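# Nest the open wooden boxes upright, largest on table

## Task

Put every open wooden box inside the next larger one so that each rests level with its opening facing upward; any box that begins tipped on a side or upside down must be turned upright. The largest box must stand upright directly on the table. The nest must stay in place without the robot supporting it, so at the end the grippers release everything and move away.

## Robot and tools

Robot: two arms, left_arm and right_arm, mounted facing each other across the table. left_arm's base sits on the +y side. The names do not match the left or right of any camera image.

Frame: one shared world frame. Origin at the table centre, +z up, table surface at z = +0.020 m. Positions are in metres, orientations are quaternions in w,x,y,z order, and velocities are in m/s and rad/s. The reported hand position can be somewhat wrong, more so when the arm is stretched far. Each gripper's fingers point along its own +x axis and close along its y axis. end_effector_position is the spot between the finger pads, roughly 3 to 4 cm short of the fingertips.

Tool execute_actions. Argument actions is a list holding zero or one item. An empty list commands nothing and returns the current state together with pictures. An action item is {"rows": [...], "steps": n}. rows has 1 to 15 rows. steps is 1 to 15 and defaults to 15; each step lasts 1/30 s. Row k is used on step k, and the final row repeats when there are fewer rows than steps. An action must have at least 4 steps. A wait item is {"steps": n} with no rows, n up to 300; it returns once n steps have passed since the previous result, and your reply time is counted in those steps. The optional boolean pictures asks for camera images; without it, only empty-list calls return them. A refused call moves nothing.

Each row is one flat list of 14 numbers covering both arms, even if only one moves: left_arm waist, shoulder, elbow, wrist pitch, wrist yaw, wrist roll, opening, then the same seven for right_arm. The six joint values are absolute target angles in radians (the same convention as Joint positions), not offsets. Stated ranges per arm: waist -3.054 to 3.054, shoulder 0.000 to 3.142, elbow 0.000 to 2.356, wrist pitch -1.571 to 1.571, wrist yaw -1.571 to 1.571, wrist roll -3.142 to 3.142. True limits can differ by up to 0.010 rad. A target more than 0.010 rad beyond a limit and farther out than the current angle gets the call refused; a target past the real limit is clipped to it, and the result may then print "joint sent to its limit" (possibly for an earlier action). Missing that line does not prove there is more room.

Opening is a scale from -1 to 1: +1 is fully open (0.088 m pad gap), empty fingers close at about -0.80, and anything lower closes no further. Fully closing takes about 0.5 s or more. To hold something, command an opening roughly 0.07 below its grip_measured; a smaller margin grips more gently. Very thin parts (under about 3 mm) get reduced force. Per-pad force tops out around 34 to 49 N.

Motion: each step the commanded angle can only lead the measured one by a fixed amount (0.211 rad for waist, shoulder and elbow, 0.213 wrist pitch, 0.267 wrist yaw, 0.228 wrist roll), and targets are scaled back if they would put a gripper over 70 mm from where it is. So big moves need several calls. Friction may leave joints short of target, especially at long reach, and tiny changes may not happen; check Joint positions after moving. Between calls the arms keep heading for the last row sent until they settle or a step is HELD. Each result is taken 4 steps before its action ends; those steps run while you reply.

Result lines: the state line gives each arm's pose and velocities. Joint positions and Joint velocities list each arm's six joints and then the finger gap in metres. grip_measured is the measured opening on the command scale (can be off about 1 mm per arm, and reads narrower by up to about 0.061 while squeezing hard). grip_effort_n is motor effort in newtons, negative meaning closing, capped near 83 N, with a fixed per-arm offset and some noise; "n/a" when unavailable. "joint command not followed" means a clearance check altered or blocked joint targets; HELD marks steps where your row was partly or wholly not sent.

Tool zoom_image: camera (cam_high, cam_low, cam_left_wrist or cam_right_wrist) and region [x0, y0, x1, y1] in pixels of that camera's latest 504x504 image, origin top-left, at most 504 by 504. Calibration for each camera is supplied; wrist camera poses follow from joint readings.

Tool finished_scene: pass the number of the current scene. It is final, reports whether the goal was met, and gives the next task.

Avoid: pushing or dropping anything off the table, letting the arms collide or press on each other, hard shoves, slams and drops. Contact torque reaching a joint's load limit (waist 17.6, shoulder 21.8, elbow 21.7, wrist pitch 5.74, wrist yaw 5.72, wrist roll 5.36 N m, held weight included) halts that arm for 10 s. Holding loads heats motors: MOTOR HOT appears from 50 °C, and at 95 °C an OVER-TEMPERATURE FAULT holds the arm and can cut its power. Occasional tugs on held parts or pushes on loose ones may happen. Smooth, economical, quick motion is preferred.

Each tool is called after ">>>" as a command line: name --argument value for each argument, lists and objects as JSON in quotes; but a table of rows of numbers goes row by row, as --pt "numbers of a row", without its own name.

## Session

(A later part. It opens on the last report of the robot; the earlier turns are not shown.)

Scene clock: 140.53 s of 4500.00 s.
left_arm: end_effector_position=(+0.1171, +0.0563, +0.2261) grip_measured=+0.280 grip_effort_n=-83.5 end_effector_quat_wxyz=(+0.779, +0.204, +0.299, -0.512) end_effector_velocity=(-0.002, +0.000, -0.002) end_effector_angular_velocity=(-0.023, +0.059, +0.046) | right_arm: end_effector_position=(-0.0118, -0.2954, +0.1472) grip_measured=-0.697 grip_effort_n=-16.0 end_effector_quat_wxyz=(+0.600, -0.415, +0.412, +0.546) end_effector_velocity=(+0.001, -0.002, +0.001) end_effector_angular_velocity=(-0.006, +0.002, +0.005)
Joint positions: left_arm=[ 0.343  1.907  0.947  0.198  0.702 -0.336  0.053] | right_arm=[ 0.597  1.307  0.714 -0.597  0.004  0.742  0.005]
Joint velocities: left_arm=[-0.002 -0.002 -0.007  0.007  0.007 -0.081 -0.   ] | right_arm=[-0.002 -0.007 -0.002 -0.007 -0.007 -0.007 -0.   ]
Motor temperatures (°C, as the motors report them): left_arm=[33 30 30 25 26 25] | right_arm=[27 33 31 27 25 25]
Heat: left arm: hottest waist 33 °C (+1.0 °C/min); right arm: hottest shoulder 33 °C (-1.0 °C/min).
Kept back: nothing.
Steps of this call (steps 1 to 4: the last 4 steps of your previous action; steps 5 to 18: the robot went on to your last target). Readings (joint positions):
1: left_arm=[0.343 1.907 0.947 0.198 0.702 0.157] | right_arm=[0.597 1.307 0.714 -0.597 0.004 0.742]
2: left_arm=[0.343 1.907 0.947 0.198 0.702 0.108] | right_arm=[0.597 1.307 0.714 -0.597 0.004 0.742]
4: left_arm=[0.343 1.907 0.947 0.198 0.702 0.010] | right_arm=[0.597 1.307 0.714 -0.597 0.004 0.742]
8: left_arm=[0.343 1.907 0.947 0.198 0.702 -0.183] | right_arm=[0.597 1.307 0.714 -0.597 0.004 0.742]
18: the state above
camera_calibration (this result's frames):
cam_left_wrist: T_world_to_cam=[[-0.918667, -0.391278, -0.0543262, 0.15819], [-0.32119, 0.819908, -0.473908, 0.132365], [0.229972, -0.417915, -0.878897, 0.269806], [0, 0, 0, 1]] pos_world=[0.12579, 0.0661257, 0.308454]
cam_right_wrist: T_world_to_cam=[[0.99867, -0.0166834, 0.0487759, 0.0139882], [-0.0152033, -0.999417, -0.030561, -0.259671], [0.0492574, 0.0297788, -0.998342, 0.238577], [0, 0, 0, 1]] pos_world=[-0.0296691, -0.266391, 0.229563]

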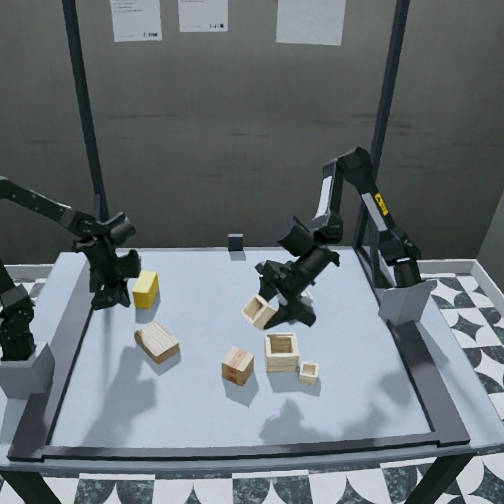

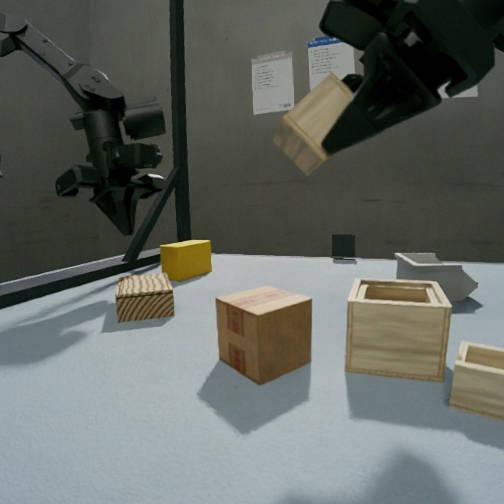

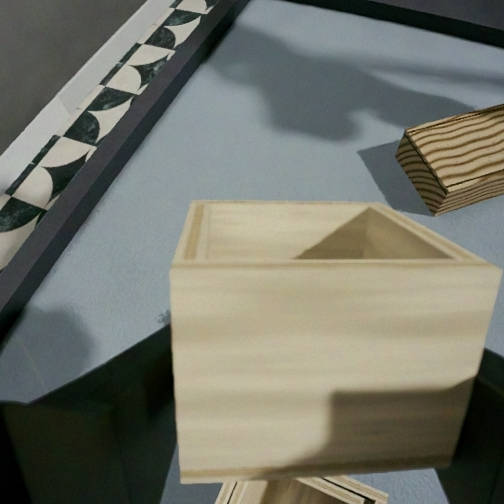

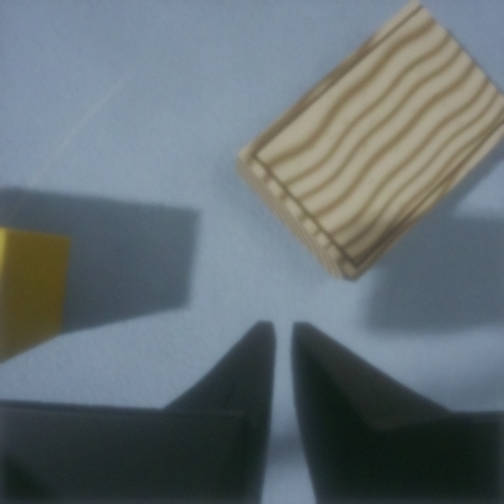

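>>> execute_actions --actions '[{"rows":[[0.25,2.05,0.95,0.65,0.70,-0.45,-0.3,0.6,1.3,0.7,-0.6,0.0,0.74,-0.7]],"steps":15}]'

>>> execute_actions --actions '[{"steps":12}]' --pictures true

Scene clock: 141.07 s of 4500.00 s.
left_arm: end_effector_position=(+0.1055, +0.0093, +0.2079) grip_measured=+0.280 grip_effort_n=-83.5 end_effector_quat_wxyz=(+0.747, +0.194, +0.230, -0.593) end_effector_velocity=(-0.023, -0.045, +0.057) end_effector_angular_velocity=(-0.259, -0.166, -0.234) | right_arm: end_effector_position=(-0.0118, -0.2954, +0.1472) grip_measured=-0.697 grip_effort_n=-16.5 end_effector_quat_wxyz=(+0.600, -0.415, +0.412, +0.546) end_effector_velocity=(+0.001, -0.002, -0.000) end_effector_angular_velocity=(-0.009, +0.003, -0.010)
Joint positions: left_arm=[ 0.247  2.035  0.948  0.601  0.701 -0.441  0.053] | right_arm=[ 0.597  1.307  0.714 -0.597  0.004  0.742  0.005]
Joint velocities: left_arm=[ 0.002 -0.002 -0.002  0.418 -0.007 -0.051 -0.   ] | right_arm=[-0.002 -0.002 -0.002 -0.007 -0.007  0.007 -0.   ]
Motor temperatures (°C, as the motors report them): left_arm=[33 30 30 26 26 25] | right_arm=[27 33 31 27 25 25]
Heat: left arm: hottest waist 33 °C (+1.0 °C/min); right arm: hottest shoulder 33 °C (-1.0 °C/min).
Steps of this call (steps 1 to 5: the robot went on to your last target; steps 6 to 16: the first 11 steps of this action). Readings (joint positions):
6: left_arm=[0.340 1.917 0.947 0.219 0.701 -0.358] | right_arm=[0.597 1.307 0.714 -0.597 0.004 0.742]
7: left_arm=[0.329 1.937 0.948 0.277 0.701 -0.380] | right_arm=[0.597 1.307 0.714 -0.597 0.004 0.742]
9: left_arm=[0.295 1.981 0.954 0.367 0.701 -0.408] | right_arm=[0.597 1.307 0.714 -0.597 0.004 0.742]
13: left_arm=[0.250 2.033 0.948 0.531 0.701 -0.434] | right_arm=[0.597 1.307 0.714 -0.597 0.004 0.742]
16: the state above

Scene clock: 141.47 s of 4500.00 s.
left_arm: end_effector_position=(+0.1042, +0.0052, +0.2122) grip_measured=+0.280 grip_effort_n=-83.5 end_effector_quat_wxyz=(+0.744, +0.192, +0.215, -0.603) end_effector_velocity=(-0.001, +0.002, -0.004) end_effector_angular_velocity=(+0.013, +0.005, -0.003) | right_arm: end_effector_position=(-0.0118, -0.2954, +0.1472) grip_measured=-0.697 grip_effort_n=-15.6 end_effector_quat_wxyz=(+0.600, -0.415, +0.412, +0.546) end_effector_velocity=(-0.002, +0.002, +0.001) end_effector_angular_velocity=(+0.004, +0.006, +0.023)
Joint positions: left_arm=[ 0.247  2.04   0.948  0.645  0.701 -0.447  0.053] | right_arm=[ 0.597  1.307  0.714 -0.597  0.004  0.742  0.005]
Joint velocities: left_arm=[-0.002  0.002 -0.002 -0.007  0.007  0.007 -0.   ] | right_arm=[-0.002 -0.002  0.002  0.007 -0.007 -0.022 -0.   ]
Motor temperatures (°C, as the motors report them): left_arm=[33 30 30 26 26 25] | right_arm=[27 33 31 27 25 25]
Heat: left arm: hottest waist 33 °C (+1.0 °C/min); right arm: hottest shoulder 33 °C (-1.0 °C/min).
Kept back: nothing.
Steps of this call (steps 1 to 4: the last 4 steps of your previous action; steps 5 to 12: the robot went on to your last target). Readings (joint positions):
1: left_arm=[0.247 2.035 0.948 0.613 0.701 -0.442] | right_arm=[0.597 1.307 0.714 -0.597 0.004 0.742]
2: left_arm=[0.247 2.035 0.948 0.620 0.701 -0.443] | right_arm=[0.597 1.307 0.714 -0.597 0.004 0.742]
4: left_arm=[0.247 2.038 0.948 0.630 0.701 -0.445] | right_arm=[0.597 1.307 0.714 -0.597 0.004 0.742]
8: left_arm=[0.247 2.040 0.948 0.642 0.701 -0.446] | right_arm=[0.597 1.307 0.714 -0.597 0.004 0.742]
12: the state above
camera_calibration (this result's frames):
cam_left_wrist: T_world_to_cam=[[-0.976307, -0.205441, -0.0679658, 0.13346], [-0.123451, 0.786752, -0.604798, 0.170919], [0.177723, -0.582078, -0.793473, 0.227333], [0, 0, 0, 1]] pos_world=[0.110996, 0.0252728, 0.292825]
cam_right_wrist: T_world_to_cam=[[0.99867, -0.0166834, 0.0487759, 0.0139882], [-0.0152033, -0.999417, -0.030561, -0.259671], [0.0492574, 0.0297788, -0.998342, 0.238577], [0, 0, 0, 1]] pos_world=[-0.0296691, -0.266391, 0.229563]

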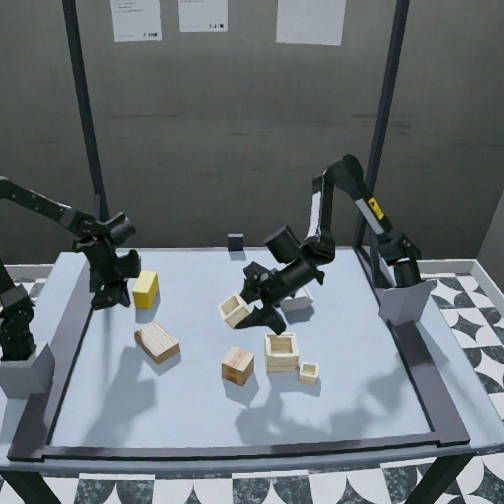

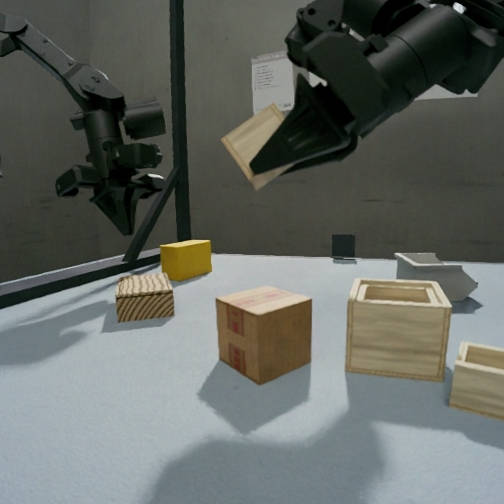

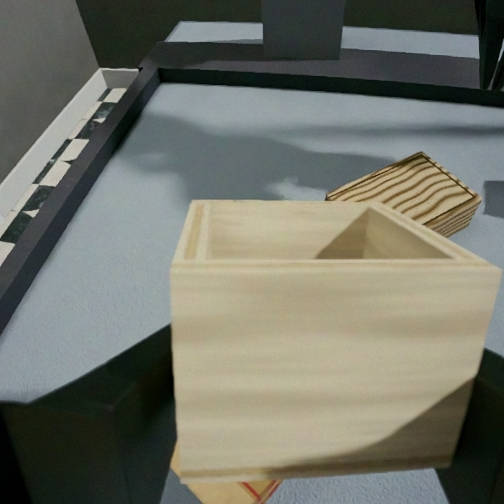

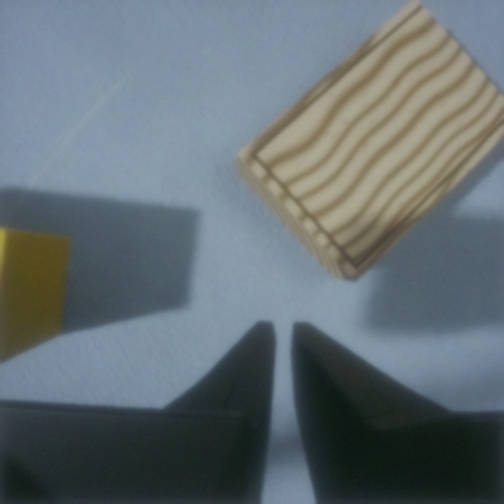

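>>> execute_actions --actions '[]'

Scene clock: 142.10 s of 4500.00 s.
left_arm: end_effector_position=(+0.1041, +0.0048, +0.2126) grip_measured=+0.280 grip_effort_n=-83.5 end_effector_quat_wxyz=(+0.744, +0.192, +0.214, -0.604) end_effector_velocity=(+0.003, -0.010, +0.019) end_effector_angular_velocity=(-0.094, -0.069, -0.019) | right_arm: end_effector_position=(-0.0118, -0.2954, +0.1472) grip_measured=-0.697 grip_effort_n=-15.6 end_effector_quat_wxyz=(+0.600, -0.415, +0.412, +0.546) end_effector_velocity=(-0.001, -0.004, -0.001) end_effector_angular_velocity=(-0.026, +0.025, -0.008)
Joint positions: left_arm=[ 0.247  2.041  0.948  0.649  0.701 -0.447  0.053] | right_arm=[ 0.597  1.307  0.714 -0.597  0.004  0.742  0.005]
Joint velocities: left_arm=[ 0.007  0.002 -0.007  0.125 -0.051 -0.022 -0.   ] | right_arm=[-0.007 -0.002 -0.002 -0.007 -0.037  0.007 -0.   ]
Motor temperatures (°C, as the motors report them): left_arm=[33 30 30 26 26 25] | right_arm=[27 33 31 27 25 25]
Heat: left arm: hottest waist 33 °C (+1.0 °C/min); right arm: hottest shoulder 33 °C (-1.0 °C/min).
Kept back: nothing.
Steps of this call (steps 1 to 19: the robot went on to your last target). Readings (joint positions):
1: left_arm=[0.247 2.040 0.948 0.645 0.701 -0.447] | right_arm=[0.597 1.307 0.714 -0.597 0.004 0.742]
2: left_arm=[0.247 2.040 0.948 0.646 0.701 -0.447] | right_arm=[0.597 1.307 0.714 -0.597 0.004 0.742]
4: left_arm=[0.247 2.040 0.948 0.646 0.701 -0.447] | right_arm=[0.597 1.307 0.714 -0.597 0.004 0.742]
8: left_arm=[0.247 2.040 0.948 0.647 0.701 -0.447] | right_arm=[0.597 1.307 0.714 -0.597 0.004 0.742]
19: the state above
camera_calibration (this result's frames):
cam_left_wrist: T_world_to_cam=[[-0.976555, -0.203898, -0.0690419, 0.133578], [-0.121137, 0.785621, -0.606734, 0.17161], [0.177953, -0.584145, -0.791901, 0.227118], [0, 0, 0, 1]] pos_world=[0.110819, 0.025086, 0.293199]
cam_right_wrist: T_world_to_cam=[[0.99867, -0.0166834, 0.0487759, 0.0139882], [-0.0152033, -0.999417, -0.030561, -0.259671], [0.0492574, 0.0297788, -0.998342, 0.238577], [0, 0, 0, 1]] pos_world=[-0.0296691, -0.266391, 0.229563]

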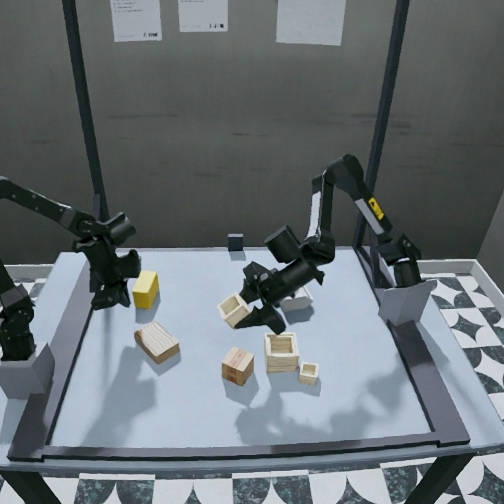

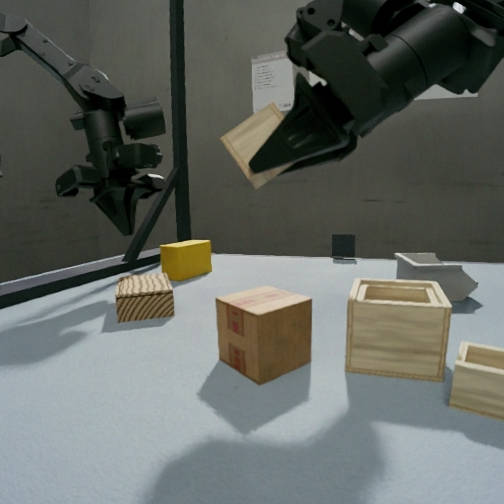

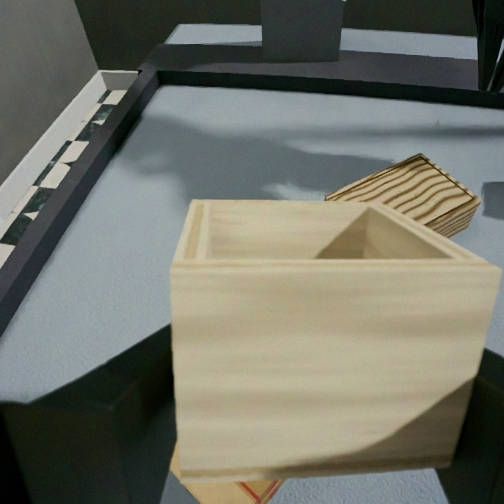

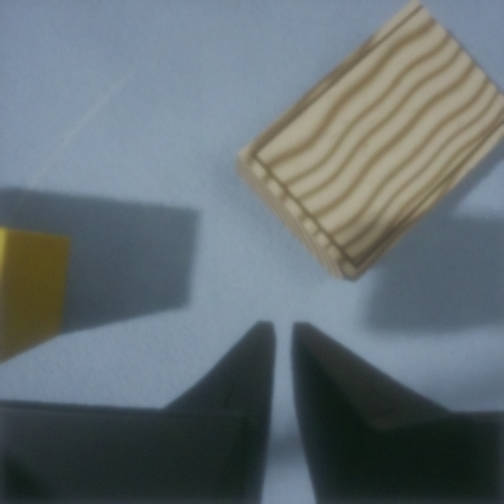

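>>> execute_actions --actions '[{"rows":[[0.0,2.05,0.95,0.95,0.70,-0.62,-0.3,0.6,1.3,0.7,-0.6,0.0,0.74,-0.7]]}]'

>>> execute_actions --actions '[{"rows":[[0.0,2.25,0.95,1.1,0.70,-0.62,-0.3,0.6,1.3,0.7,-0.6,0.0,0.74,-0.7]]}]' --pictures true

Scene clock: 142.63 s of 4500.00 s.
left_arm: end_effector_position=(-0.0020, -0.0436, +0.1718) grip_measured=+0.280 grip_effort_n=-83.5 end_effector_quat_wxyz=(+0.648, +0.182, +0.206, -0.710) end_effector_velocity=(-0.141, +0.012, -0.174) end_effector_angular_velocity=(+0.286, +0.236, -0.261) | right_arm: end_effector_position=(-0.0118, -0.2954, +0.1472) grip_measured=-0.697 grip_effort_n=-15.6 end_effector_quat_wxyz=(+0.600, -0.415, +0.412, +0.546) end_effector_velocity=(+0.002, -0.002, -0.002) end_effector_angular_velocity=(-0.015, -0.009, +0.017)
Joint positions: left_arm=[ 0.009  2.043  0.956  0.913  0.701 -0.6    0.053] | right_arm=[ 0.597  1.307  0.714 -0.597  0.004  0.742  0.005]
Joint velocities: left_arm=[-0.427  0.09  -0.125  0.227  0.022 -0.154  0.   ] | right_arm=[-0.002  0.002 -0.002 -0.007 -0.007 -0.022 -0.   ]
Motor temperatures (°C, as the motors report them): left_arm=[33 30 30 26 26 25] | right_arm=[27 33 31 27 25 25]
Heat: left arm: hottest waist 33 °C (+1.0 °C/min); right arm: hottest shoulder 33 °C (-1.0 °C/min).
Steps of this call (steps 1 to 5: the robot went on to your last target; steps 6 to 16: the first 11 steps of this action). Readings (joint positions):
6: left_arm=[0.260 2.031 0.980 0.689 0.679 -0.462] | right_arm=[0.597 1.307 0.714 -0.597 0.004 0.742]
7: left_arm=[0.248 2.031 0.981 0.729 0.673 -0.489] | right_arm=[0.597 1.307 0.714 -0.597 0.004 0.742]
9: left_arm=[0.201 2.031 0.982 0.796 0.672 -0.526] | right_arm=[0.597 1.307 0.714 -0.597 0.004 0.742]
13: left_arm=[0.082 2.030 0.977 0.884 0.692 -0.579] | right_arm=[0.597 1.307 0.714 -0.597 0.004 0.742]
16: the state above

Scene clock: 143.13 s of 4500.00 s.
left_arm: end_effector_position=(+0.0342, -0.0285, +0.1202) grip_measured=+0.280 grip_effort_n=-83.5 end_effector_quat_wxyz=(+0.651, +0.181, +0.228, -0.702) end_effector_velocity=(-0.017, -0.016, +0.027) end_effector_angular_velocity=(-0.136, -0.047, -0.115) | right_arm: end_effector_position=(-0.0118, -0.2954, +0.1472) grip_measured=-0.697 grip_effort_n=-16.0 end_effector_quat_wxyz=(+0.600, -0.415, +0.412, +0.546) end_effector_velocity=(+0.003, -0.004, -0.001) end_effector_angular_velocity=(-0.022, -0.015, +0.015)
Joint positions: left_arm=[-0.002  2.24   0.944  1.088  0.702 -0.617  0.053] | right_arm=[ 0.597  1.307  0.714 -0.597  0.004  0.742  0.005]
Joint velocities: left_arm=[ 0.002 -0.002  0.002  0.183 -0.007 -0.007 -0.   ] | right_arm=[-0.002 -0.002 -0.002 -0.022 -0.007 -0.022 -0.   ]
Motor temperatures (°C, as the motors report them): left_arm=[33 30 30 26 26 25] | right_arm=[27 33 31 27 25 25]
Heat: left arm: hottest waist 33 °C (+1.0 °C/min); right arm: hottest shoulder 33 °C (-1.0 °C/min).
Steps of this call (steps 1 to 4: the last 4 steps of your previous action; steps 5 to 15: the first 11 steps of this action). Readings (joint positions):
5: left_arm=[-0.004 2.061 0.952 0.960 0.702 -0.613] | right_arm=[0.597 1.307 0.714 -0.597 0.004 0.742]
6: left_arm=[-0.003 2.089 0.956 1.010 0.702 -0.613] | right_arm=[0.597 1.307 0.714 -0.597 0.004 0.742]
8: left_arm=[-0.002 2.148 0.963 1.041 0.702 -0.614] | right_arm=[0.597 1.307 0.714 -0.597 0.004 0.742]
12: left_arm=[-0.002 2.231 0.945 1.068 0.702 -0.617] | right_arm=[0.597 1.307 0.714 -0.597 0.004 0.742]
15: the state above
camera_calibration (this result's frames):
cam_left_wrist: T_world_to_cam=[[-0.99813, 0.0433997, 0.0430366, 0.0464676], [0.00855287, 0.79638, -0.604736, 0.128936], [-0.0605189, -0.603238, -0.795262, 0.154909], [0, 0, 0, 1]] pos_world=[0.0546528, -0.0112515, 0.199165]
cam_right_wrist: T_world_to_cam=[[0.99867, -0.0166834, 0.0487759, 0.0139882], [-0.0152033, -0.999417, -0.030561, -0.259671], [0.0492574, 0.0297788, -0.998342, 0.238577], [0, 0, 0, 1]] pos_world=[-0.0296691, -0.266391, 0.229563]

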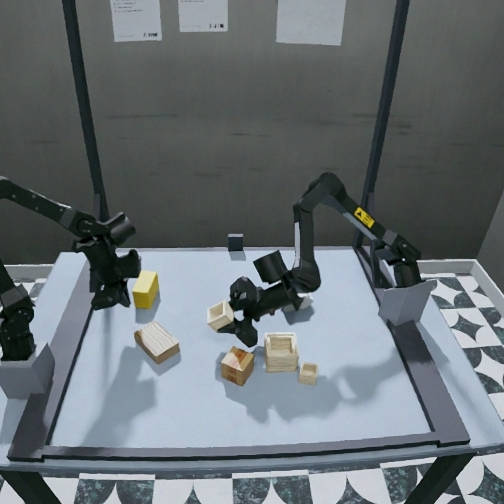

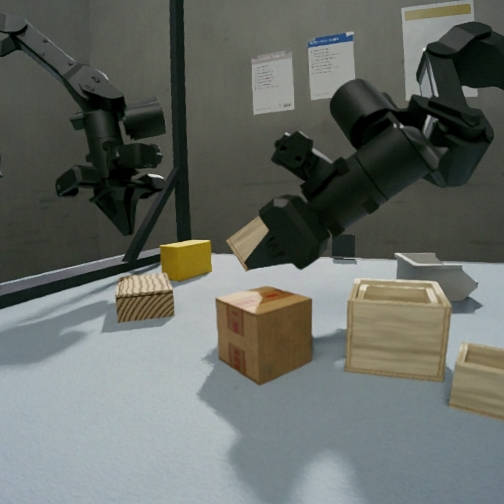

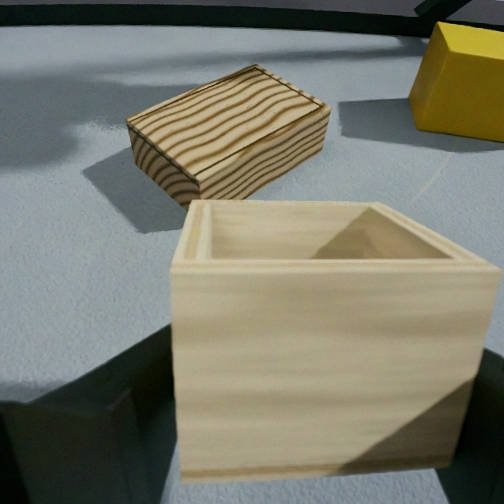

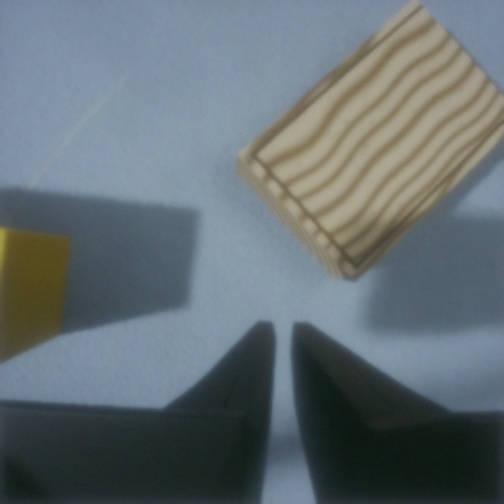

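>>> execute_actions --actions '[{"rows":[[-0.15,2.42,0.95,1.2,0.70,-0.62,-0.3,0.6,1.3,0.7,-0.6,0.0,0.74,-0.7]]}]' --pictures true

Scene clock: 143.63 s of 4500.00 s.
left_arm: end_effector_position=(+0.0198, -0.0193, +0.0568) grip_measured=+0.281 grip_effort_n=-83.5 end_effector_quat_wxyz=(+0.620, +0.202, +0.249, -0.716) end_effector_velocity=(+0.007, +0.005, -0.010) end_effector_angular_velocity=(-0.010, +0.001, -0.000) | right_arm: end_effector_position=(-0.0118, -0.2954, +0.1472) grip_measured=-0.697 grip_effort_n=-15.6 end_effector_quat_wxyz=(+0.600, -0.415, +0.412, +0.546) end_effector_velocity=(-0.001, +0.001, +0.001) end_effector_angular_velocity=(+0.005, +0.010, +0.009)
Joint positions: left_arm=[-0.111  2.378  0.955  1.208  0.683 -0.614  0.053] | right_arm=[ 0.597  1.307  0.714 -0.597  0.004  0.742  0.005]
Joint velocities: left_arm=[-0.002  0.051 -0.002  0.066 -0.007 -0.007  0.   ] | right_arm=[-0.002 -0.007 -0.002  0.007 -0.007 -0.007  0.   ]
Motor temperatures (°C, as the motors report them): left_arm=[33 30 30 26 26 25] | right_arm=[27 33 31 27 25 25]
Heat: left arm: hottest waist 33 °C (+1.0 °C/min); right arm: hottest shoulder 33 °C (-1.0 °C/min).
Steps of this call (steps 1 to 4: the last 4 steps of your previous action; steps 5 to 15: the first 11 steps of this action). Readings (joint positions):
5: left_arm=[-0.004 2.251 0.947 1.104 0.700 -0.618] | right_arm=[0.597 1.307 0.714 -0.597 0.004 0.742]
6: left_arm=[-0.016 2.270 0.951 1.132 0.699 -0.618] | right_arm=[0.597 1.307 0.714 -0.597 0.004 0.742]
8: left_arm=[-0.057 2.312 0.956 1.160 0.690 -0.602] | right_arm=[0.597 1.307 0.714 -0.597 0.004 0.742]
12: left_arm=[-0.112 2.372 0.953 1.206 0.679 -0.613] | right_arm=[0.597 1.307 0.714 -0.597 0.004 0.742]
15: the state above
camera_calibration (this result's frames):
cam_left_wrist: T_world_to_cam=[[-0.992556, 0.103498, 0.0641861, 0.034317], [0.0508039, 0.830872, -0.55414, 0.080306], [-0.110683, -0.546754, -0.829945, 0.113269], [0, 0, 0, 1]] pos_world=[0.0425187, -0.00834526, 0.136306]
cam_right_wrist: T_world_to_cam=[[0.99867, -0.0166834, 0.0487759, 0.0139882], [-0.0152033, -0.999417, -0.030561, -0.259671], [0.0492574, 0.0297788, -0.998342, 0.238577], [0, 0, 0, 1]] pos_world=[-0.0296691, -0.266391, 0.229563]

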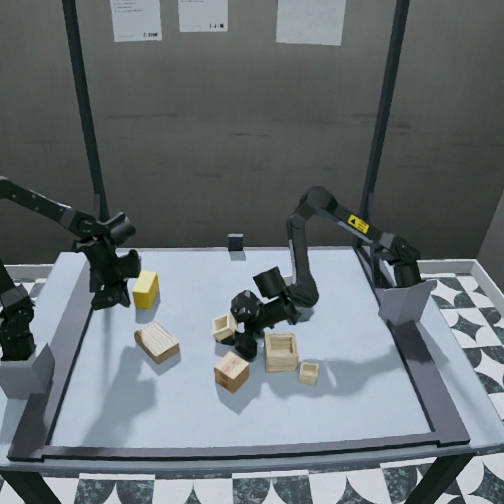

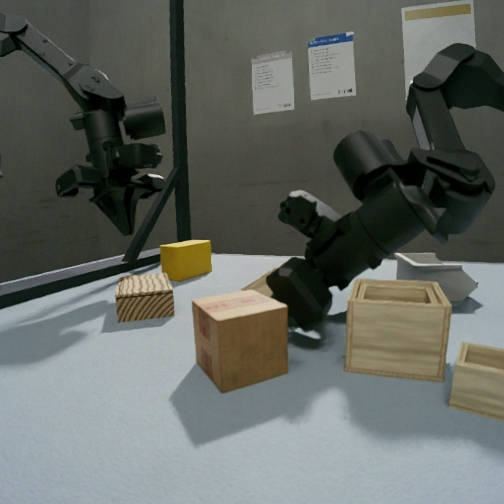

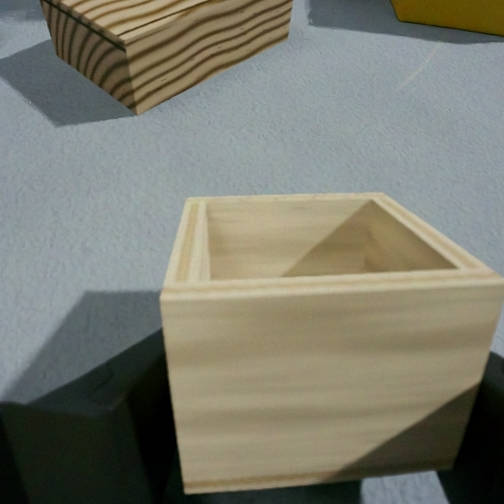

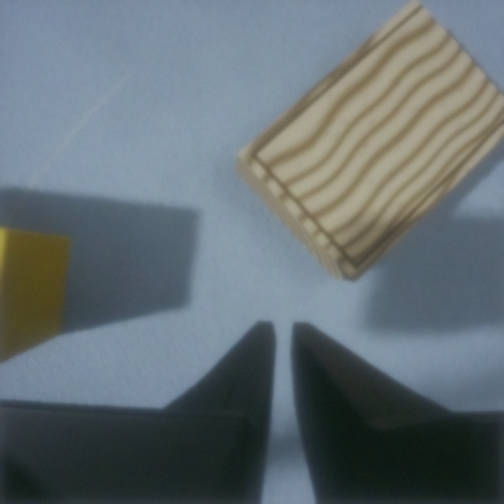

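Nudged the cardboard box; box seems in contact with the table. Release.

>>> execute_actions --actions '[{"rows":[[-0.11,2.38,0.95,1.2,0.70,-0.62,0.9,0.6,1.3,0.7,-0.6,0.0,0.74,-0.7]]}]'

>>> execute_actions --actions '[{"rows":[[-0.05,2.1,1.1,0.9,0.70,-0.3,0.9,0.6,1.3,0.7,-0.6,0.0,0.74,-0.7]]}]'

>>> execute_actions --actions '[{"rows":[[0.0,1.94,1.69,-0.6,0.72,0.4,-0.2,0.6,1.3,0.7,-0.6,0.0,0.74,-0.7]]}]'

>>> execute_actions --actions '[{"rows":[[0.0,1.94,1.69,-1.25,0.72,0.72,-0.7,0.6,1.3,0.7,-0.6,0.0,0.74,-0.7]]}]'

>>> execute_actions --actions '[{"steps":10}]' --pictures true

Scene clock: 144.27 s of 4500.00 s.
left_arm: end_effector_position=(+0.0179, -0.0188, +0.0564) grip_measured=+0.829 grip_effort_n=17.9 end_effector_quat_wxyz=(+0.615, +0.203, +0.252, -0.719) end_effector_velocity=(+0.002, +0.001, +0.001) end_effector_angular_velocity=(+0.010, +0.016, +0.032) | right_arm: end_effector_position=(-0.0118, -0.2954, +0.1472) grip_measured=-0.697 grip_effort_n=-15.6 end_effector_quat_wxyz=(+0.600, -0.415, +0.412, +0.546) end_effector_velocity=(-0.002, +0.002, +0.002) end_effector_angular_velocity=(+0.012, -0.005, +0.025)
Joint positions: left_arm=[-0.111  2.378  0.956  1.21   0.697 -0.616  0.08 ] | right_arm=[ 0.597  1.307  0.714 -0.597  0.004  0.742  0.005]
Joint velocities: left_arm=[ 0.002 -0.012 -0.007 -0.022 -0.007 -0.022  0.026] | right_arm=[ 0.002 -0.002  0.002  0.007  0.007 -0.022 -0.   ]
Motor temperatures (°C, as the motors report them): left_arm=[33 30 30 26 26 25] | right_arm=[27 33 31 27 25 25]
Heat: left arm: hottest waist 33 °C (+1.0 °C/min); right arm: hottest shoulder 33 °C (-1.0 °C/min).
Steps of this call (steps 1 to 4: the last 4 steps of your previous action; steps 5 to 8: the robot went on to your last target; steps 9 to 19: the first 11 steps of this action). Readings (joint positions):
9: left_arm=[-0.110 2.383 0.955 1.217 0.684 -0.614] | right_arm=[0.597 1.307 0.714 -0.597 0.004 0.742]
10: left_arm=[-0.109 2.382 0.956 1.215 0.687 -0.614] | right_arm=[0.597 1.307 0.714 -0.597 0.004 0.742]
12: left_arm=[-0.110 2.382 0.956 1.214 0.695 -0.616] | right_arm=[0.597 1.307 0.714 -0.597 0.004 0.742]
16: left_arm=[-0.111 2.379 0.956 1.210 0.697 -0.616] | right_arm=[0.597 1.307 0.714 -0.597 0.004 0.742]
19: the state above

Scene clock: 144.77 s of 4500.00 s.
left_arm: end_effector_position=(-0.0208, -0.0744, +0.1516) grip_measured=+0.896 grip_effort_n=15.6 end_effector_quat_wxyz=(+0.586, +0.267, +0.100, -0.759) end_effector_velocity=(-0.122, -0.090, +0.218) end_effector_angular_velocity=(-0.410, -0.383, -0.393) | right_arm: end_effector_position=(-0.0118, -0.2954, +0.1472) grip_measured=-0.697 grip_effort_n=-15.6 end_effector_quat_wxyz=(+0.600, -0.415, +0.412, +0.546) end_effector_velocity=(-0.001, -0.005, -0.001) end_effector_angular_velocity=(-0.021, +0.010, +0.012)
Joint positions: left_arm=[-0.059  2.14   1.084  0.945  0.7   -0.343  0.083] | right_arm=[ 0.597  1.307  0.714 -0.597  0.004  0.742  0.005]
Joint velocities: left_arm=[ 0.076 -0.462  0.217 -0.256 -0.007  0.33   0.001] | right_arm=[ 0.002 -0.007 -0.007 -0.007 -0.022 -0.007 -0.   ]
Motor temperatures (°C, as the motors report them): left_arm=[33 30 30 26 26 25] | right_arm=[27 33 31 27 25 25]
Heat: left arm: hottest waist 33 °C (+1.0 °C/min); right arm: hottest shoulder 33 °C (-1.0 °C/min).
Steps of this call (steps 1 to 4: the last 4 steps of your previous action; steps 5 to 15: the first 11 steps of this action). Readings (joint positions):
5: left_arm=[-0.110 2.368 0.962 1.196 0.698 -0.600] | right_arm=[0.597 1.307 0.714 -0.597 0.004 0.742]
6: left_arm=[-0.106 2.352 0.973 1.150 0.700 -0.570] | right_arm=[0.597 1.307 0.714 -0.597 0.004 0.742]
8: left_arm=[-0.095 2.314 1.000 1.092 0.700 -0.510] | right_arm=[0.597 1.307 0.714 -0.597 0.004 0.742]
12: left_arm=[-0.071 2.204 1.054 0.989 0.700 -0.395] | right_arm=[0.597 1.307 0.714 -0.597 0.004 0.742]
15: the state above

Scene clock: 145.27 s of 4500.00 s.
left_arm: end_effector_position=(-0.0721, -0.1284, +0.2575) grip_measured=-0.123 grip_effort_n=-15.6 end_effector_quat_wxyz=(+0.530, +0.356, -0.080, -0.765) end_effector_velocity=(-0.192, -0.148, +0.316) end_effector_angular_velocity=(-0.403, -1.125, -0.672) | right_arm: end_effector_position=(-0.0118, -0.2954, +0.1472) grip_measured=-0.697 grip_effort_n=-15.6 end_effector_quat_wxyz=(+0.600, -0.415, +0.412, +0.546) end_effector_velocity=(+0.002, -0.001, -0.000) end_effector_angular_velocity=(-0.009, -0.001, -0.000)
Joint positions: left_arm=[-0.015  1.993  1.372  0.593  0.711  0.017  0.033] | right_arm=[ 0.597  1.307  0.714 -0.597  0.004  0.742  0.005]
Joint velocities: left_arm=[ 0.081 -0.266  1.111 -1.165  0.037  1.223 -0.037] | right_arm=[-0.007 -0.002 -0.002 -0.007 -0.007 -0.007  0.   ]
Motor temperatures (°C, as the motors report them): left_arm=[33 31 30 26 26 25] | right_arm=[27 33 31 27 25 25]
Heat: left arm: hottest waist 33 °C (+1.0 °C/min); right arm: hottest shoulder 33 °C (-1.0 °C/min).
Steps of this call (steps 1 to 4: the last 4 steps of your previous action; steps 5 to 15: the first 11 steps of this action). Readings (joint positions):
5: left_arm=[-0.054 2.106 1.104 0.898 0.701 -0.299] | right_arm=[0.597 1.307 0.714 -0.597 0.004 0.742]
6: left_arm=[-0.052 2.101 1.120 0.861 0.703 -0.272] | right_arm=[0.597 1.307 0.714 -0.597 0.004 0.742]
8: left_arm=[-0.044 2.087 1.160 0.810 0.704 -0.218] | right_arm=[0.597 1.307 0.714 -0.597 0.004 0.742]
12: left_arm=[-0.025 2.028 1.269 0.700 0.708 -0.096] | right_arm=[0.597 1.307 0.714 -0.597 0.004 0.742]
15: the state above

Scene clock: 145.77 s of 4500.00 s.
left_arm: end_effector_position=(-0.0959, -0.1317, +0.2905) grip_measured=-0.667 grip_effort_n=-18.8 end_effector_quat_wxyz=(+0.418, +0.546, -0.172, -0.705) end_effector_velocity=(+0.125, +0.132, -0.181) end_effector_angular_velocity=(+0.943, +0.018, +0.663) | right_arm: end_effector_position=(-0.0118, -0.2954, +0.1472) grip_measured=-0.697 grip_effort_n=-15.1 end_effector_quat_wxyz=(+0.600, -0.415, +0.412, +0.546) end_effector_velocity=(+0.005, -0.005, -0.002) end_effector_angular_velocity=(-0.018, -0.028, +0.015)
Joint positions: left_arm=[-0.005  1.937  1.678 -0.076  0.717  0.658  0.006] | right_arm=[ 0.597  1.307  0.714 -0.597  0.004  0.742  0.005]
Joint velocities: left_arm=[-0.002  0.012 -0.007 -1.37  -0.007  0.432 -0.012] | right_arm=[ 0.002 -0.002 -0.007 -0.022  0.007 -0.022 -0.   ]
Motor temperatures (°C, as the motors report them): left_arm=[33 31 30 26 26 25] | right_arm=[27 33 31 27 25 25]
Heat: left arm: hottest waist 33 °C (+1.0 °C/min); right arm: hottest shoulder 33 °C (-1.0 °C/min).
Steps of this call (steps 1 to 4: the last 4 steps of your previous action; steps 5 to 15: the first 11 steps of this action). Readings (joint positions):
5: left_arm=[-0.007 1.966 1.573 0.378 0.714 0.248] | right_arm=[0.597 1.307 0.714 -0.597 0.004 0.742]
6: left_arm=[-0.006 1.961 1.603 0.334 0.714 0.297] | right_arm=[0.597 1.307 0.714 -0.597 0.004 0.742]
8: left_arm=[-0.005 1.947 1.644 0.246 0.716 0.394] | right_arm=[0.597 1.307 0.714 -0.597 0.004 0.742]
12: left_arm=[-0.005 1.936 1.677 0.066 0.717 0.583] | right_arm=[0.597 1.307 0.714 -0.597 0.004 0.742]
15: the state above

Scene clock: 146.10 s of 4500.00 s.
left_arm: end_effector_position=(-0.0684, -0.0751, +0.2401) grip_measured=-0.695 grip_effort_n=-18.4 end_effector_quat_wxyz=(+0.422, +0.594, +0.030, -0.684) end_effector_velocity=(+0.046, +0.201, -0.125) end_effector_angular_velocity=(+0.926, +0.324, +0.871) | right_arm: end_effector_position=(-0.0118, -0.2954, +0.1472) grip_measured=-0.697 grip_effort_n=-15.6 end_effector_quat_wxyz=(+0.600, -0.415, +0.412, +0.546) end_effector_velocity=(-0.001, +0.000, +0.000) end_effector_angular_velocity=(+0.001, +0.008, +0.008)
Joint positions: left_arm=[-0.005  1.937  1.682 -0.533  0.717  0.713  0.005] | right_arm=[ 0.597  1.307  0.714 -0.597  0.004  0.742  0.005]
Joint velocities: left_arm=[-0.002 -0.007 -0.007 -1.326 -0.007  0.022 -0.001] | right_arm=[-0.002 -0.002 -0.002  0.007 -0.007 -0.007 -0.   ]
Motor temperatures (°C, as the motors report them): left_arm=[33 31 30 26 26 25] | right_arm=[27 33 31 27 25 25]
Heat: left arm: hottest waist 33 °C (+1.0 °C/min); right arm: hottest shoulder 33 °C (-1.0 °C/min).
Kept back: nothing.
Steps of this call (steps 1 to 4: the last 4 steps of your previous action; steps 5 to 10: the robot went on to your last target). Readings (joint positions):
1: left_arm=[-0.005 1.937 1.678 -0.122 0.717 0.672] | right_arm=[0.597 1.307 0.714 -0.597 0.004 0.742]
2: left_arm=[-0.005 1.937 1.678 -0.168 0.717 0.683] | right_arm=[0.597 1.307 0.714 -0.597 0.004 0.742]
4: left_arm=[-0.005 1.937 1.680 -0.257 0.717 0.697] | right_arm=[0.597 1.307 0.714 -0.597 0.004 0.742]
8: left_arm=[-0.005 1.937 1.682 -0.441 0.717 0.710] | right_arm=[0.597 1.307 0.714 -0.597 0.004 0.742]
10: the state above
camera_calibration (this result's frames):
cam_left_wrist: T_world_to_cam=[[-0.586585, 0.642983, -0.492434, 0.142683], [0.734844, 0.67816, 0.0101473, 0.132511], [0.340474, -0.35591, -0.870291, 0.27994], [0, 0, 0, 1]] pos_world=[-0.108991, -0.0819734, 0.312546]
cam_right_wrist: T_world_to_cam=[[0.99867, -0.0166834, 0.0487759, 0.0139882], [-0.0152033, -0.999417, -0.030561, -0.259671], [0.0492574, 0.0297788, -0.998342, 0.238577], [0, 0, 0, 1]] pos_world=[-0.0296691, -0.266391, 0.229563]

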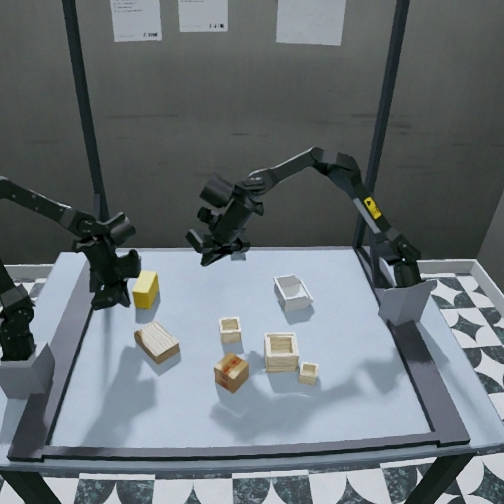

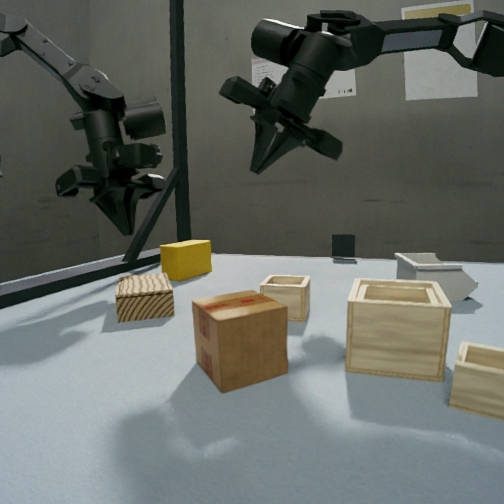

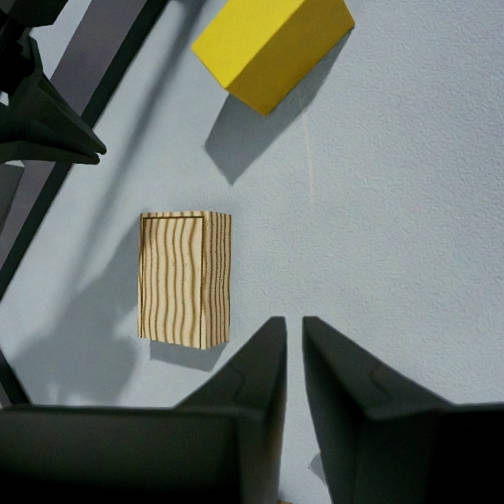

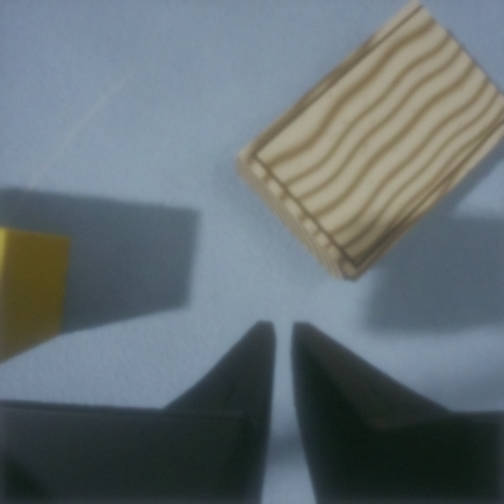

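>>> execute_actions --actions '[{"rows":[[0.25,1.9,1.95,-1.5,0.72,0.72,-0.7,0.6,1.3,0.7,-0.6,0.0,0.74,-0.7]]}]'

>>> execute_actions --actions '[{"steps":15}]' --pictures true

Scene clock: 146.77 s of 4500.00 s.
left_arm: end_effector_position=(-0.0459, +0.0289, +0.3212) grip_measured=-0.697 grip_effort_n=-18.8 end_effector_quat_wxyz=(+0.520, +0.554, +0.290, -0.582) end_effector_velocity=(-0.061, +0.183, +0.095) end_effector_angular_velocity=(+0.313, +0.321, +0.760) | right_arm: end_effector_position=(-0.0118, -0.2954, +0.1472) grip_measured=-0.697 grip_effort_n=-15.6 end_effector_quat_wxyz=(+0.600, -0.415, +0.412, +0.546) end_effector_velocity=(+0.002, -0.001, +0.001) end_effector_angular_velocity=(+0.003, -0.009, +0.003)
Joint positions: left_arm=[ 0.237  1.907  1.919 -1.354  0.72   0.718  0.005] | right_arm=[ 0.597  1.307  0.714 -0.597  0.004  0.742  0.005]
Joint velocities: left_arm=[ 0.286 -0.125  0.242 -1.194 -0.007 -0.007  0.   ] | right_arm=[-0.002 -0.007 -0.002 -0.007  0.007 -0.007  0.   ]
Motor temperatures (°C, as the motors report them): left_arm=[33 31 30 26 26 25] | right_arm=[27 33 31 27 25 25]
Heat: left arm: hottest waist 33 °C (+1.0 °C/min); right arm: hottest shoulder 33 °C (-1.0 °C/min).
Steps of this call (steps 1 to 9: the robot went on to your last target; steps 10 to 20: the first 11 steps of this action). Readings (joint positions):
10: left_arm=[-0.002 1.937 1.691 -0.989 0.719 0.717] | right_arm=[0.597 1.307 0.714 -0.597 0.004 0.742]
11: left_arm=[0.010 1.937 1.710 -1.017 0.720 0.717] | right_arm=[0.597 1.307 0.714 -0.597 0.004 0.742]
13: left_arm=[0.059 1.938 1.760 -1.069 0.720 0.717] | right_arm=[0.597 1.307 0.714 -0.597 0.004 0.742]
17: left_arm=[0.180 1.922 1.875 -1.219 0.720 0.717] | right_arm=[0.597 1.307 0.714 -0.597 0.004 0.742]
20: the state above

Scene clock: 147.27 s of 4500.00 s.
left_arm: end_effector_position=(-0.0580, +0.0486, +0.3219) grip_measured=-0.697 grip_effort_n=-18.4 end_effector_quat_wxyz=(+0.517, +0.542, +0.344, -0.566) end_effector_velocity=(-0.002, +0.005, +0.001) end_effector_angular_velocity=(+0.013, -0.000, +0.008) | right_arm: end_effector_position=(-0.0118, -0.2954, +0.1472) grip_measured=-0.697 grip_effort_n=-15.6 end_effector_quat_wxyz=(+0.600, -0.415, +0.412, +0.546) end_effector_velocity=(+0.003, -0.001, +0.000) end_effector_angular_velocity=(-0.001, -0.012, +0.001)
Joint positions: left_arm=[ 0.244  1.902  1.941 -1.496  0.72   0.718  0.005] | right_arm=[ 0.597  1.307  0.714 -0.597  0.004  0.742  0.005]
Joint velocities: left_arm=[ 0.002 -0.007 -0.002 -0.022 -0.007  0.007 -0.   ] | right_arm=[-0.002 -0.002 -0.002 -0.007  0.007 -0.007  0.   ]
Motor temperatures (°C, as the motors report them): left_arm=[33 31 30 26 26 25] | right_arm=[27 33 31 27 25 25]
Heat: left arm: hottest waist 33 °C (+1.0 °C/min); right arm: hottest shoulder 33 °C (-1.0 °C/min).
Kept back: nothing.
Steps of this call (steps 1 to 4: the last 4 steps of your previous action; steps 5 to 15: the robot went on to your last target). Readings (joint positions):
1: left_arm=[0.244 1.904 1.925 -1.391 0.720 0.718] | right_arm=[0.597 1.307 0.714 -0.597 0.004 0.742]
2: left_arm=[0.246 1.902 1.930 -1.417 0.720 0.718] | right_arm=[0.597 1.307 0.714 -0.597 0.004 0.742]
4: left_arm=[0.245 1.902 1.935 -1.450 0.720 0.718] | right_arm=[0.597 1.307 0.714 -0.597 0.004 0.742]
8: left_arm=[0.244 1.902 1.937 -1.482 0.720 0.718] | right_arm=[0.597 1.307 0.714 -0.597 0.004 0.742]
15: the state above
camera_calibration (this result's frames):
cam_left_wrist: T_world_to_cam=[[-0.945955, 0.251462, -0.204783, 0.0151681], [0.221773, 0.962334, 0.157258, -0.0507304], [0.236614, 0.103344, -0.966092, 0.394157], [0, 0, 0, 1]] pos_world=[-0.0676641, 0.00427177, 0.391876]
cam_right_wrist: T_world_to_cam=[[0.99867, -0.0166834, 0.0487759, 0.0139882], [-0.0152033, -0.999417, -0.030561, -0.259671], [0.0492574, 0.0297788, -0.998342, 0.238577], [0, 0, 0, 1]] pos_world=[-0.0296691, -0.266391, 0.229563]

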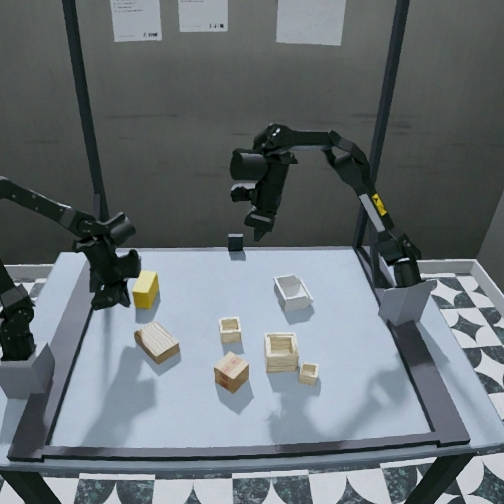

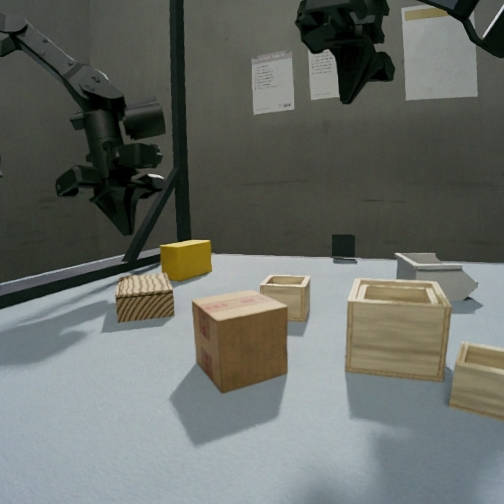

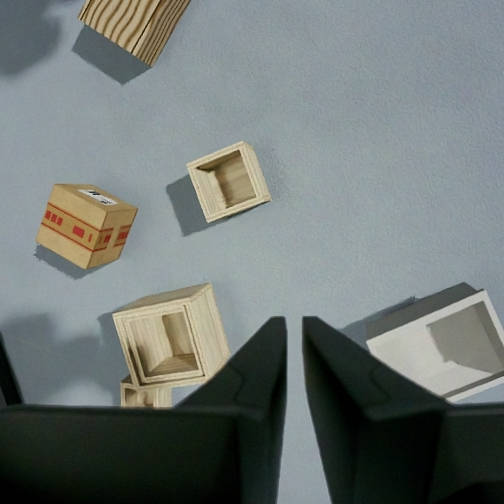

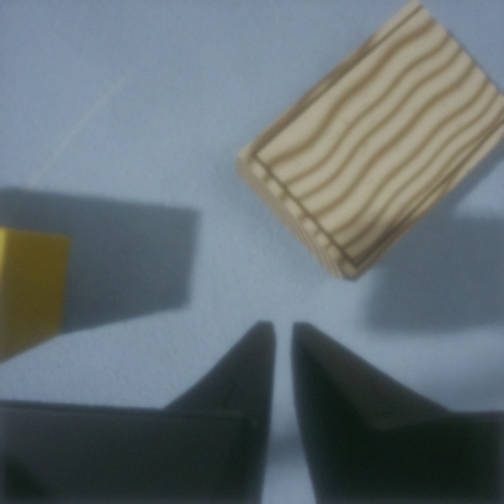

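>>> execute_actions --actions '[{"rows":[[-0.15,2.15,1.75,-1.2,0.72,0.72,-0.7,0.6,1.3,0.7,-0.6,0.0,0.74,-0.7]]}]'

>>> execute_actions --actions '[{"steps":12}]' --pictures true

Scene clock: 147.83 s of 4500.00 s.
left_arm: end_effector_position=(-0.0485, +0.0282, +0.1912) grip_measured=-0.697 grip_effort_n=-18.4 end_effector_quat_wxyz=(+0.412, +0.583, +0.396, -0.577) end_effector_velocity=(-0.130, +0.001, -0.413) end_effector_angular_velocity=(+0.750, +0.279, -0.498) | right_arm: end_effector_position=(-0.0118, -0.2954, +0.1472) grip_measured=-0.697 grip_effort_n=-16.0 end_effector_quat_wxyz=(+0.600, -0.415, +0.412, +0.546) end_effector_velocity=(+0.002, +0.001, -0.001) end_effector_angular_velocity=(+0.006, -0.011, +0.018)
Joint positions: left_arm=[ 0.015  2.078  1.804 -1.282  0.72   0.718  0.005] | right_arm=[ 0.597  1.307  0.714 -0.597  0.004  0.742  0.005]
Joint velocities: left_arm=[-0.911  0.393 -0.295  0.432 -0.007 -0.007  0.   ] | right_arm=[-0.002 -0.002 -0.007  0.007  0.007 -0.022 -0.   ]
Motor temperatures (°C, as the motors report them): left_arm=[33 31 30 26 26 25] | right_arm=[27 33 31 27 25 25]
Heat: left arm: hottest waist 33 °C (+1.0 °C/min); right arm: hottest shoulder 33 °C (-1.0 °C/min).
Steps of this call (steps 1 to 6: the robot went on to your last target; steps 7 to 17: the first 11 steps of this action). Readings (joint positions):
7: left_arm=[0.242 1.908 1.936 -1.490 0.720 0.718] | right_arm=[0.597 1.307 0.714 -0.597 0.004 0.742]
8: left_arm=[0.232 1.915 1.924 -1.466 0.720 0.718] | right_arm=[0.597 1.307 0.714 -0.597 0.004 0.742]
10: left_arm=[0.193 1.941 1.899 -1.421 0.720 0.718] | right_arm=[0.597 1.307 0.714 -0.597 0.004 0.742]
14: left_arm=[0.098 2.029 1.839 -1.334 0.720 0.718] | right_arm=[0.597 1.307 0.714 -0.597 0.004 0.742]
17: the state above

Scene clock: 148.23 s of 4500.00 s.
left_arm: end_effector_position=(-0.0783, +0.0333, +0.1210) grip_measured=-0.697 grip_effort_n=-18.4 end_effector_quat_wxyz=(+0.335, +0.615, +0.409, -0.585) end_effector_velocity=(+0.012, -0.006, +0.006) end_effector_angular_velocity=(-0.038, -0.018, +0.005) | right_arm: end_effector_position=(-0.0118, -0.2954, +0.1472) grip_measured=-0.697 grip_effort_n=-15.6 end_effector_quat_wxyz=(+0.600, -0.415, +0.412, +0.546) end_effector_velocity=(+0.003, -0.001, +0.000) end_effector_angular_velocity=(-0.001, -0.012, +0.001)
Joint positions: left_arm=[-0.151  2.138  1.757 -1.205  0.72   0.718  0.005] | right_arm=[ 0.597  1.307  0.714 -0.597  0.004  0.742  0.005]
Joint velocities: left_arm=[ 0.027 -0.002 -0.007  0.037 -0.007 -0.007 -0.   ] | right_arm=[-0.002 -0.002 -0.002 -0.007  0.007 -0.007 -0.   ]
Motor temperatures (°C, as the motors report them): left_arm=[33 31 30 26 26 25] | right_arm=[27 33 31 27 25 25]
Heat: left arm: hottest waist 33 °C (+0.0 °C/min); right arm: hottest shoulder 33 °C (-1.0 °C/min).
Kept back: nothing.
Steps of this call (steps 1 to 4: the last 4 steps of your previous action; steps 5 to 12: the robot went on to your last target). Readings (joint positions):
1: left_arm=[-0.016 2.091 1.794 -1.267 0.720 0.718] | right_arm=[0.597 1.307 0.714 -0.597 0.004 0.742]
2: left_arm=[-0.047 2.102 1.786 -1.252 0.720 0.718] | right_arm=[0.597 1.307 0.714 -0.597 0.004 0.742]
4: left_arm=[-0.104 2.119 1.772 -1.230 0.720 0.718] | right_arm=[0.597 1.307 0.714 -0.597 0.004 0.742]
8: left_arm=[-0.154 2.136 1.758 -1.212 0.720 0.718] | right_arm=[0.597 1.307 0.714 -0.597 0.004 0.742]
12: the state above
camera_calibration (this result's frames):
cam_left_wrist: T_world_to_cam=[[-0.881345, 0.470644, 0.0415321, -0.0733892], [0.4443, 0.795682, 0.411689, -0.00772797], [0.160713, 0.381293, -0.910377, 0.184443], [0, 0, 0, 1]] pos_world=[-0.0908899, -0.0296375, 0.174142]
cam_right_wrist: T_world_to_cam=[[0.99867, -0.0166834, 0.0487759, 0.0139882], [-0.0152033, -0.999417, -0.030561, -0.259671], [0.0492574, 0.0297788, -0.998342, 0.238577], [0, 0, 0, 1]] pos_world=[-0.0296691, -0.266391, 0.229563]

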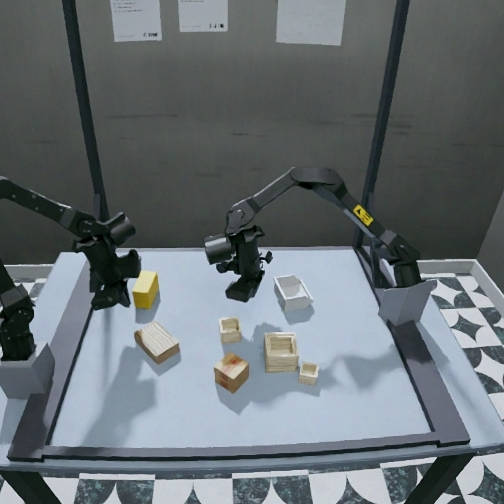

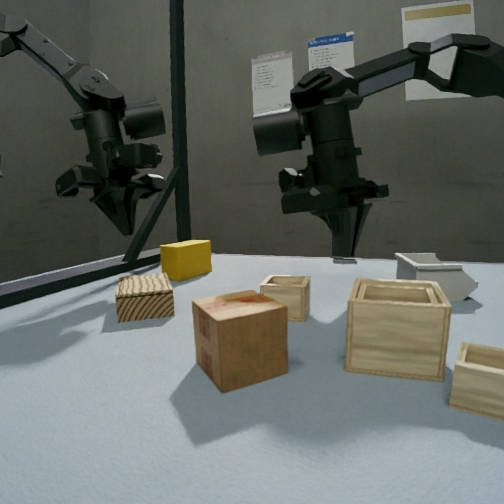

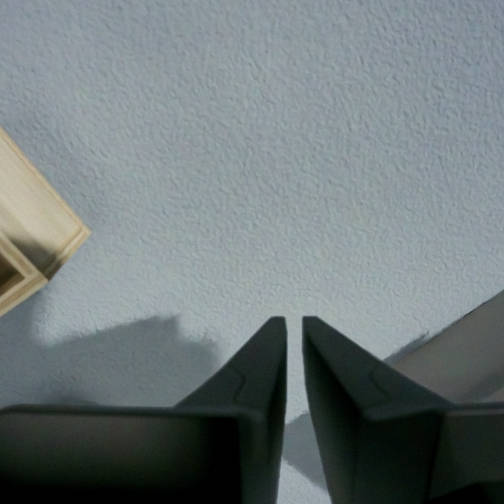

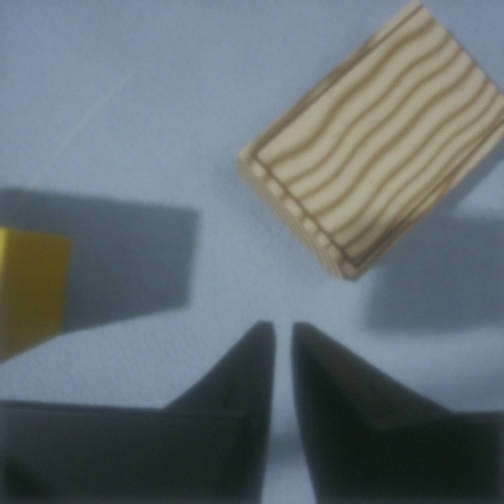

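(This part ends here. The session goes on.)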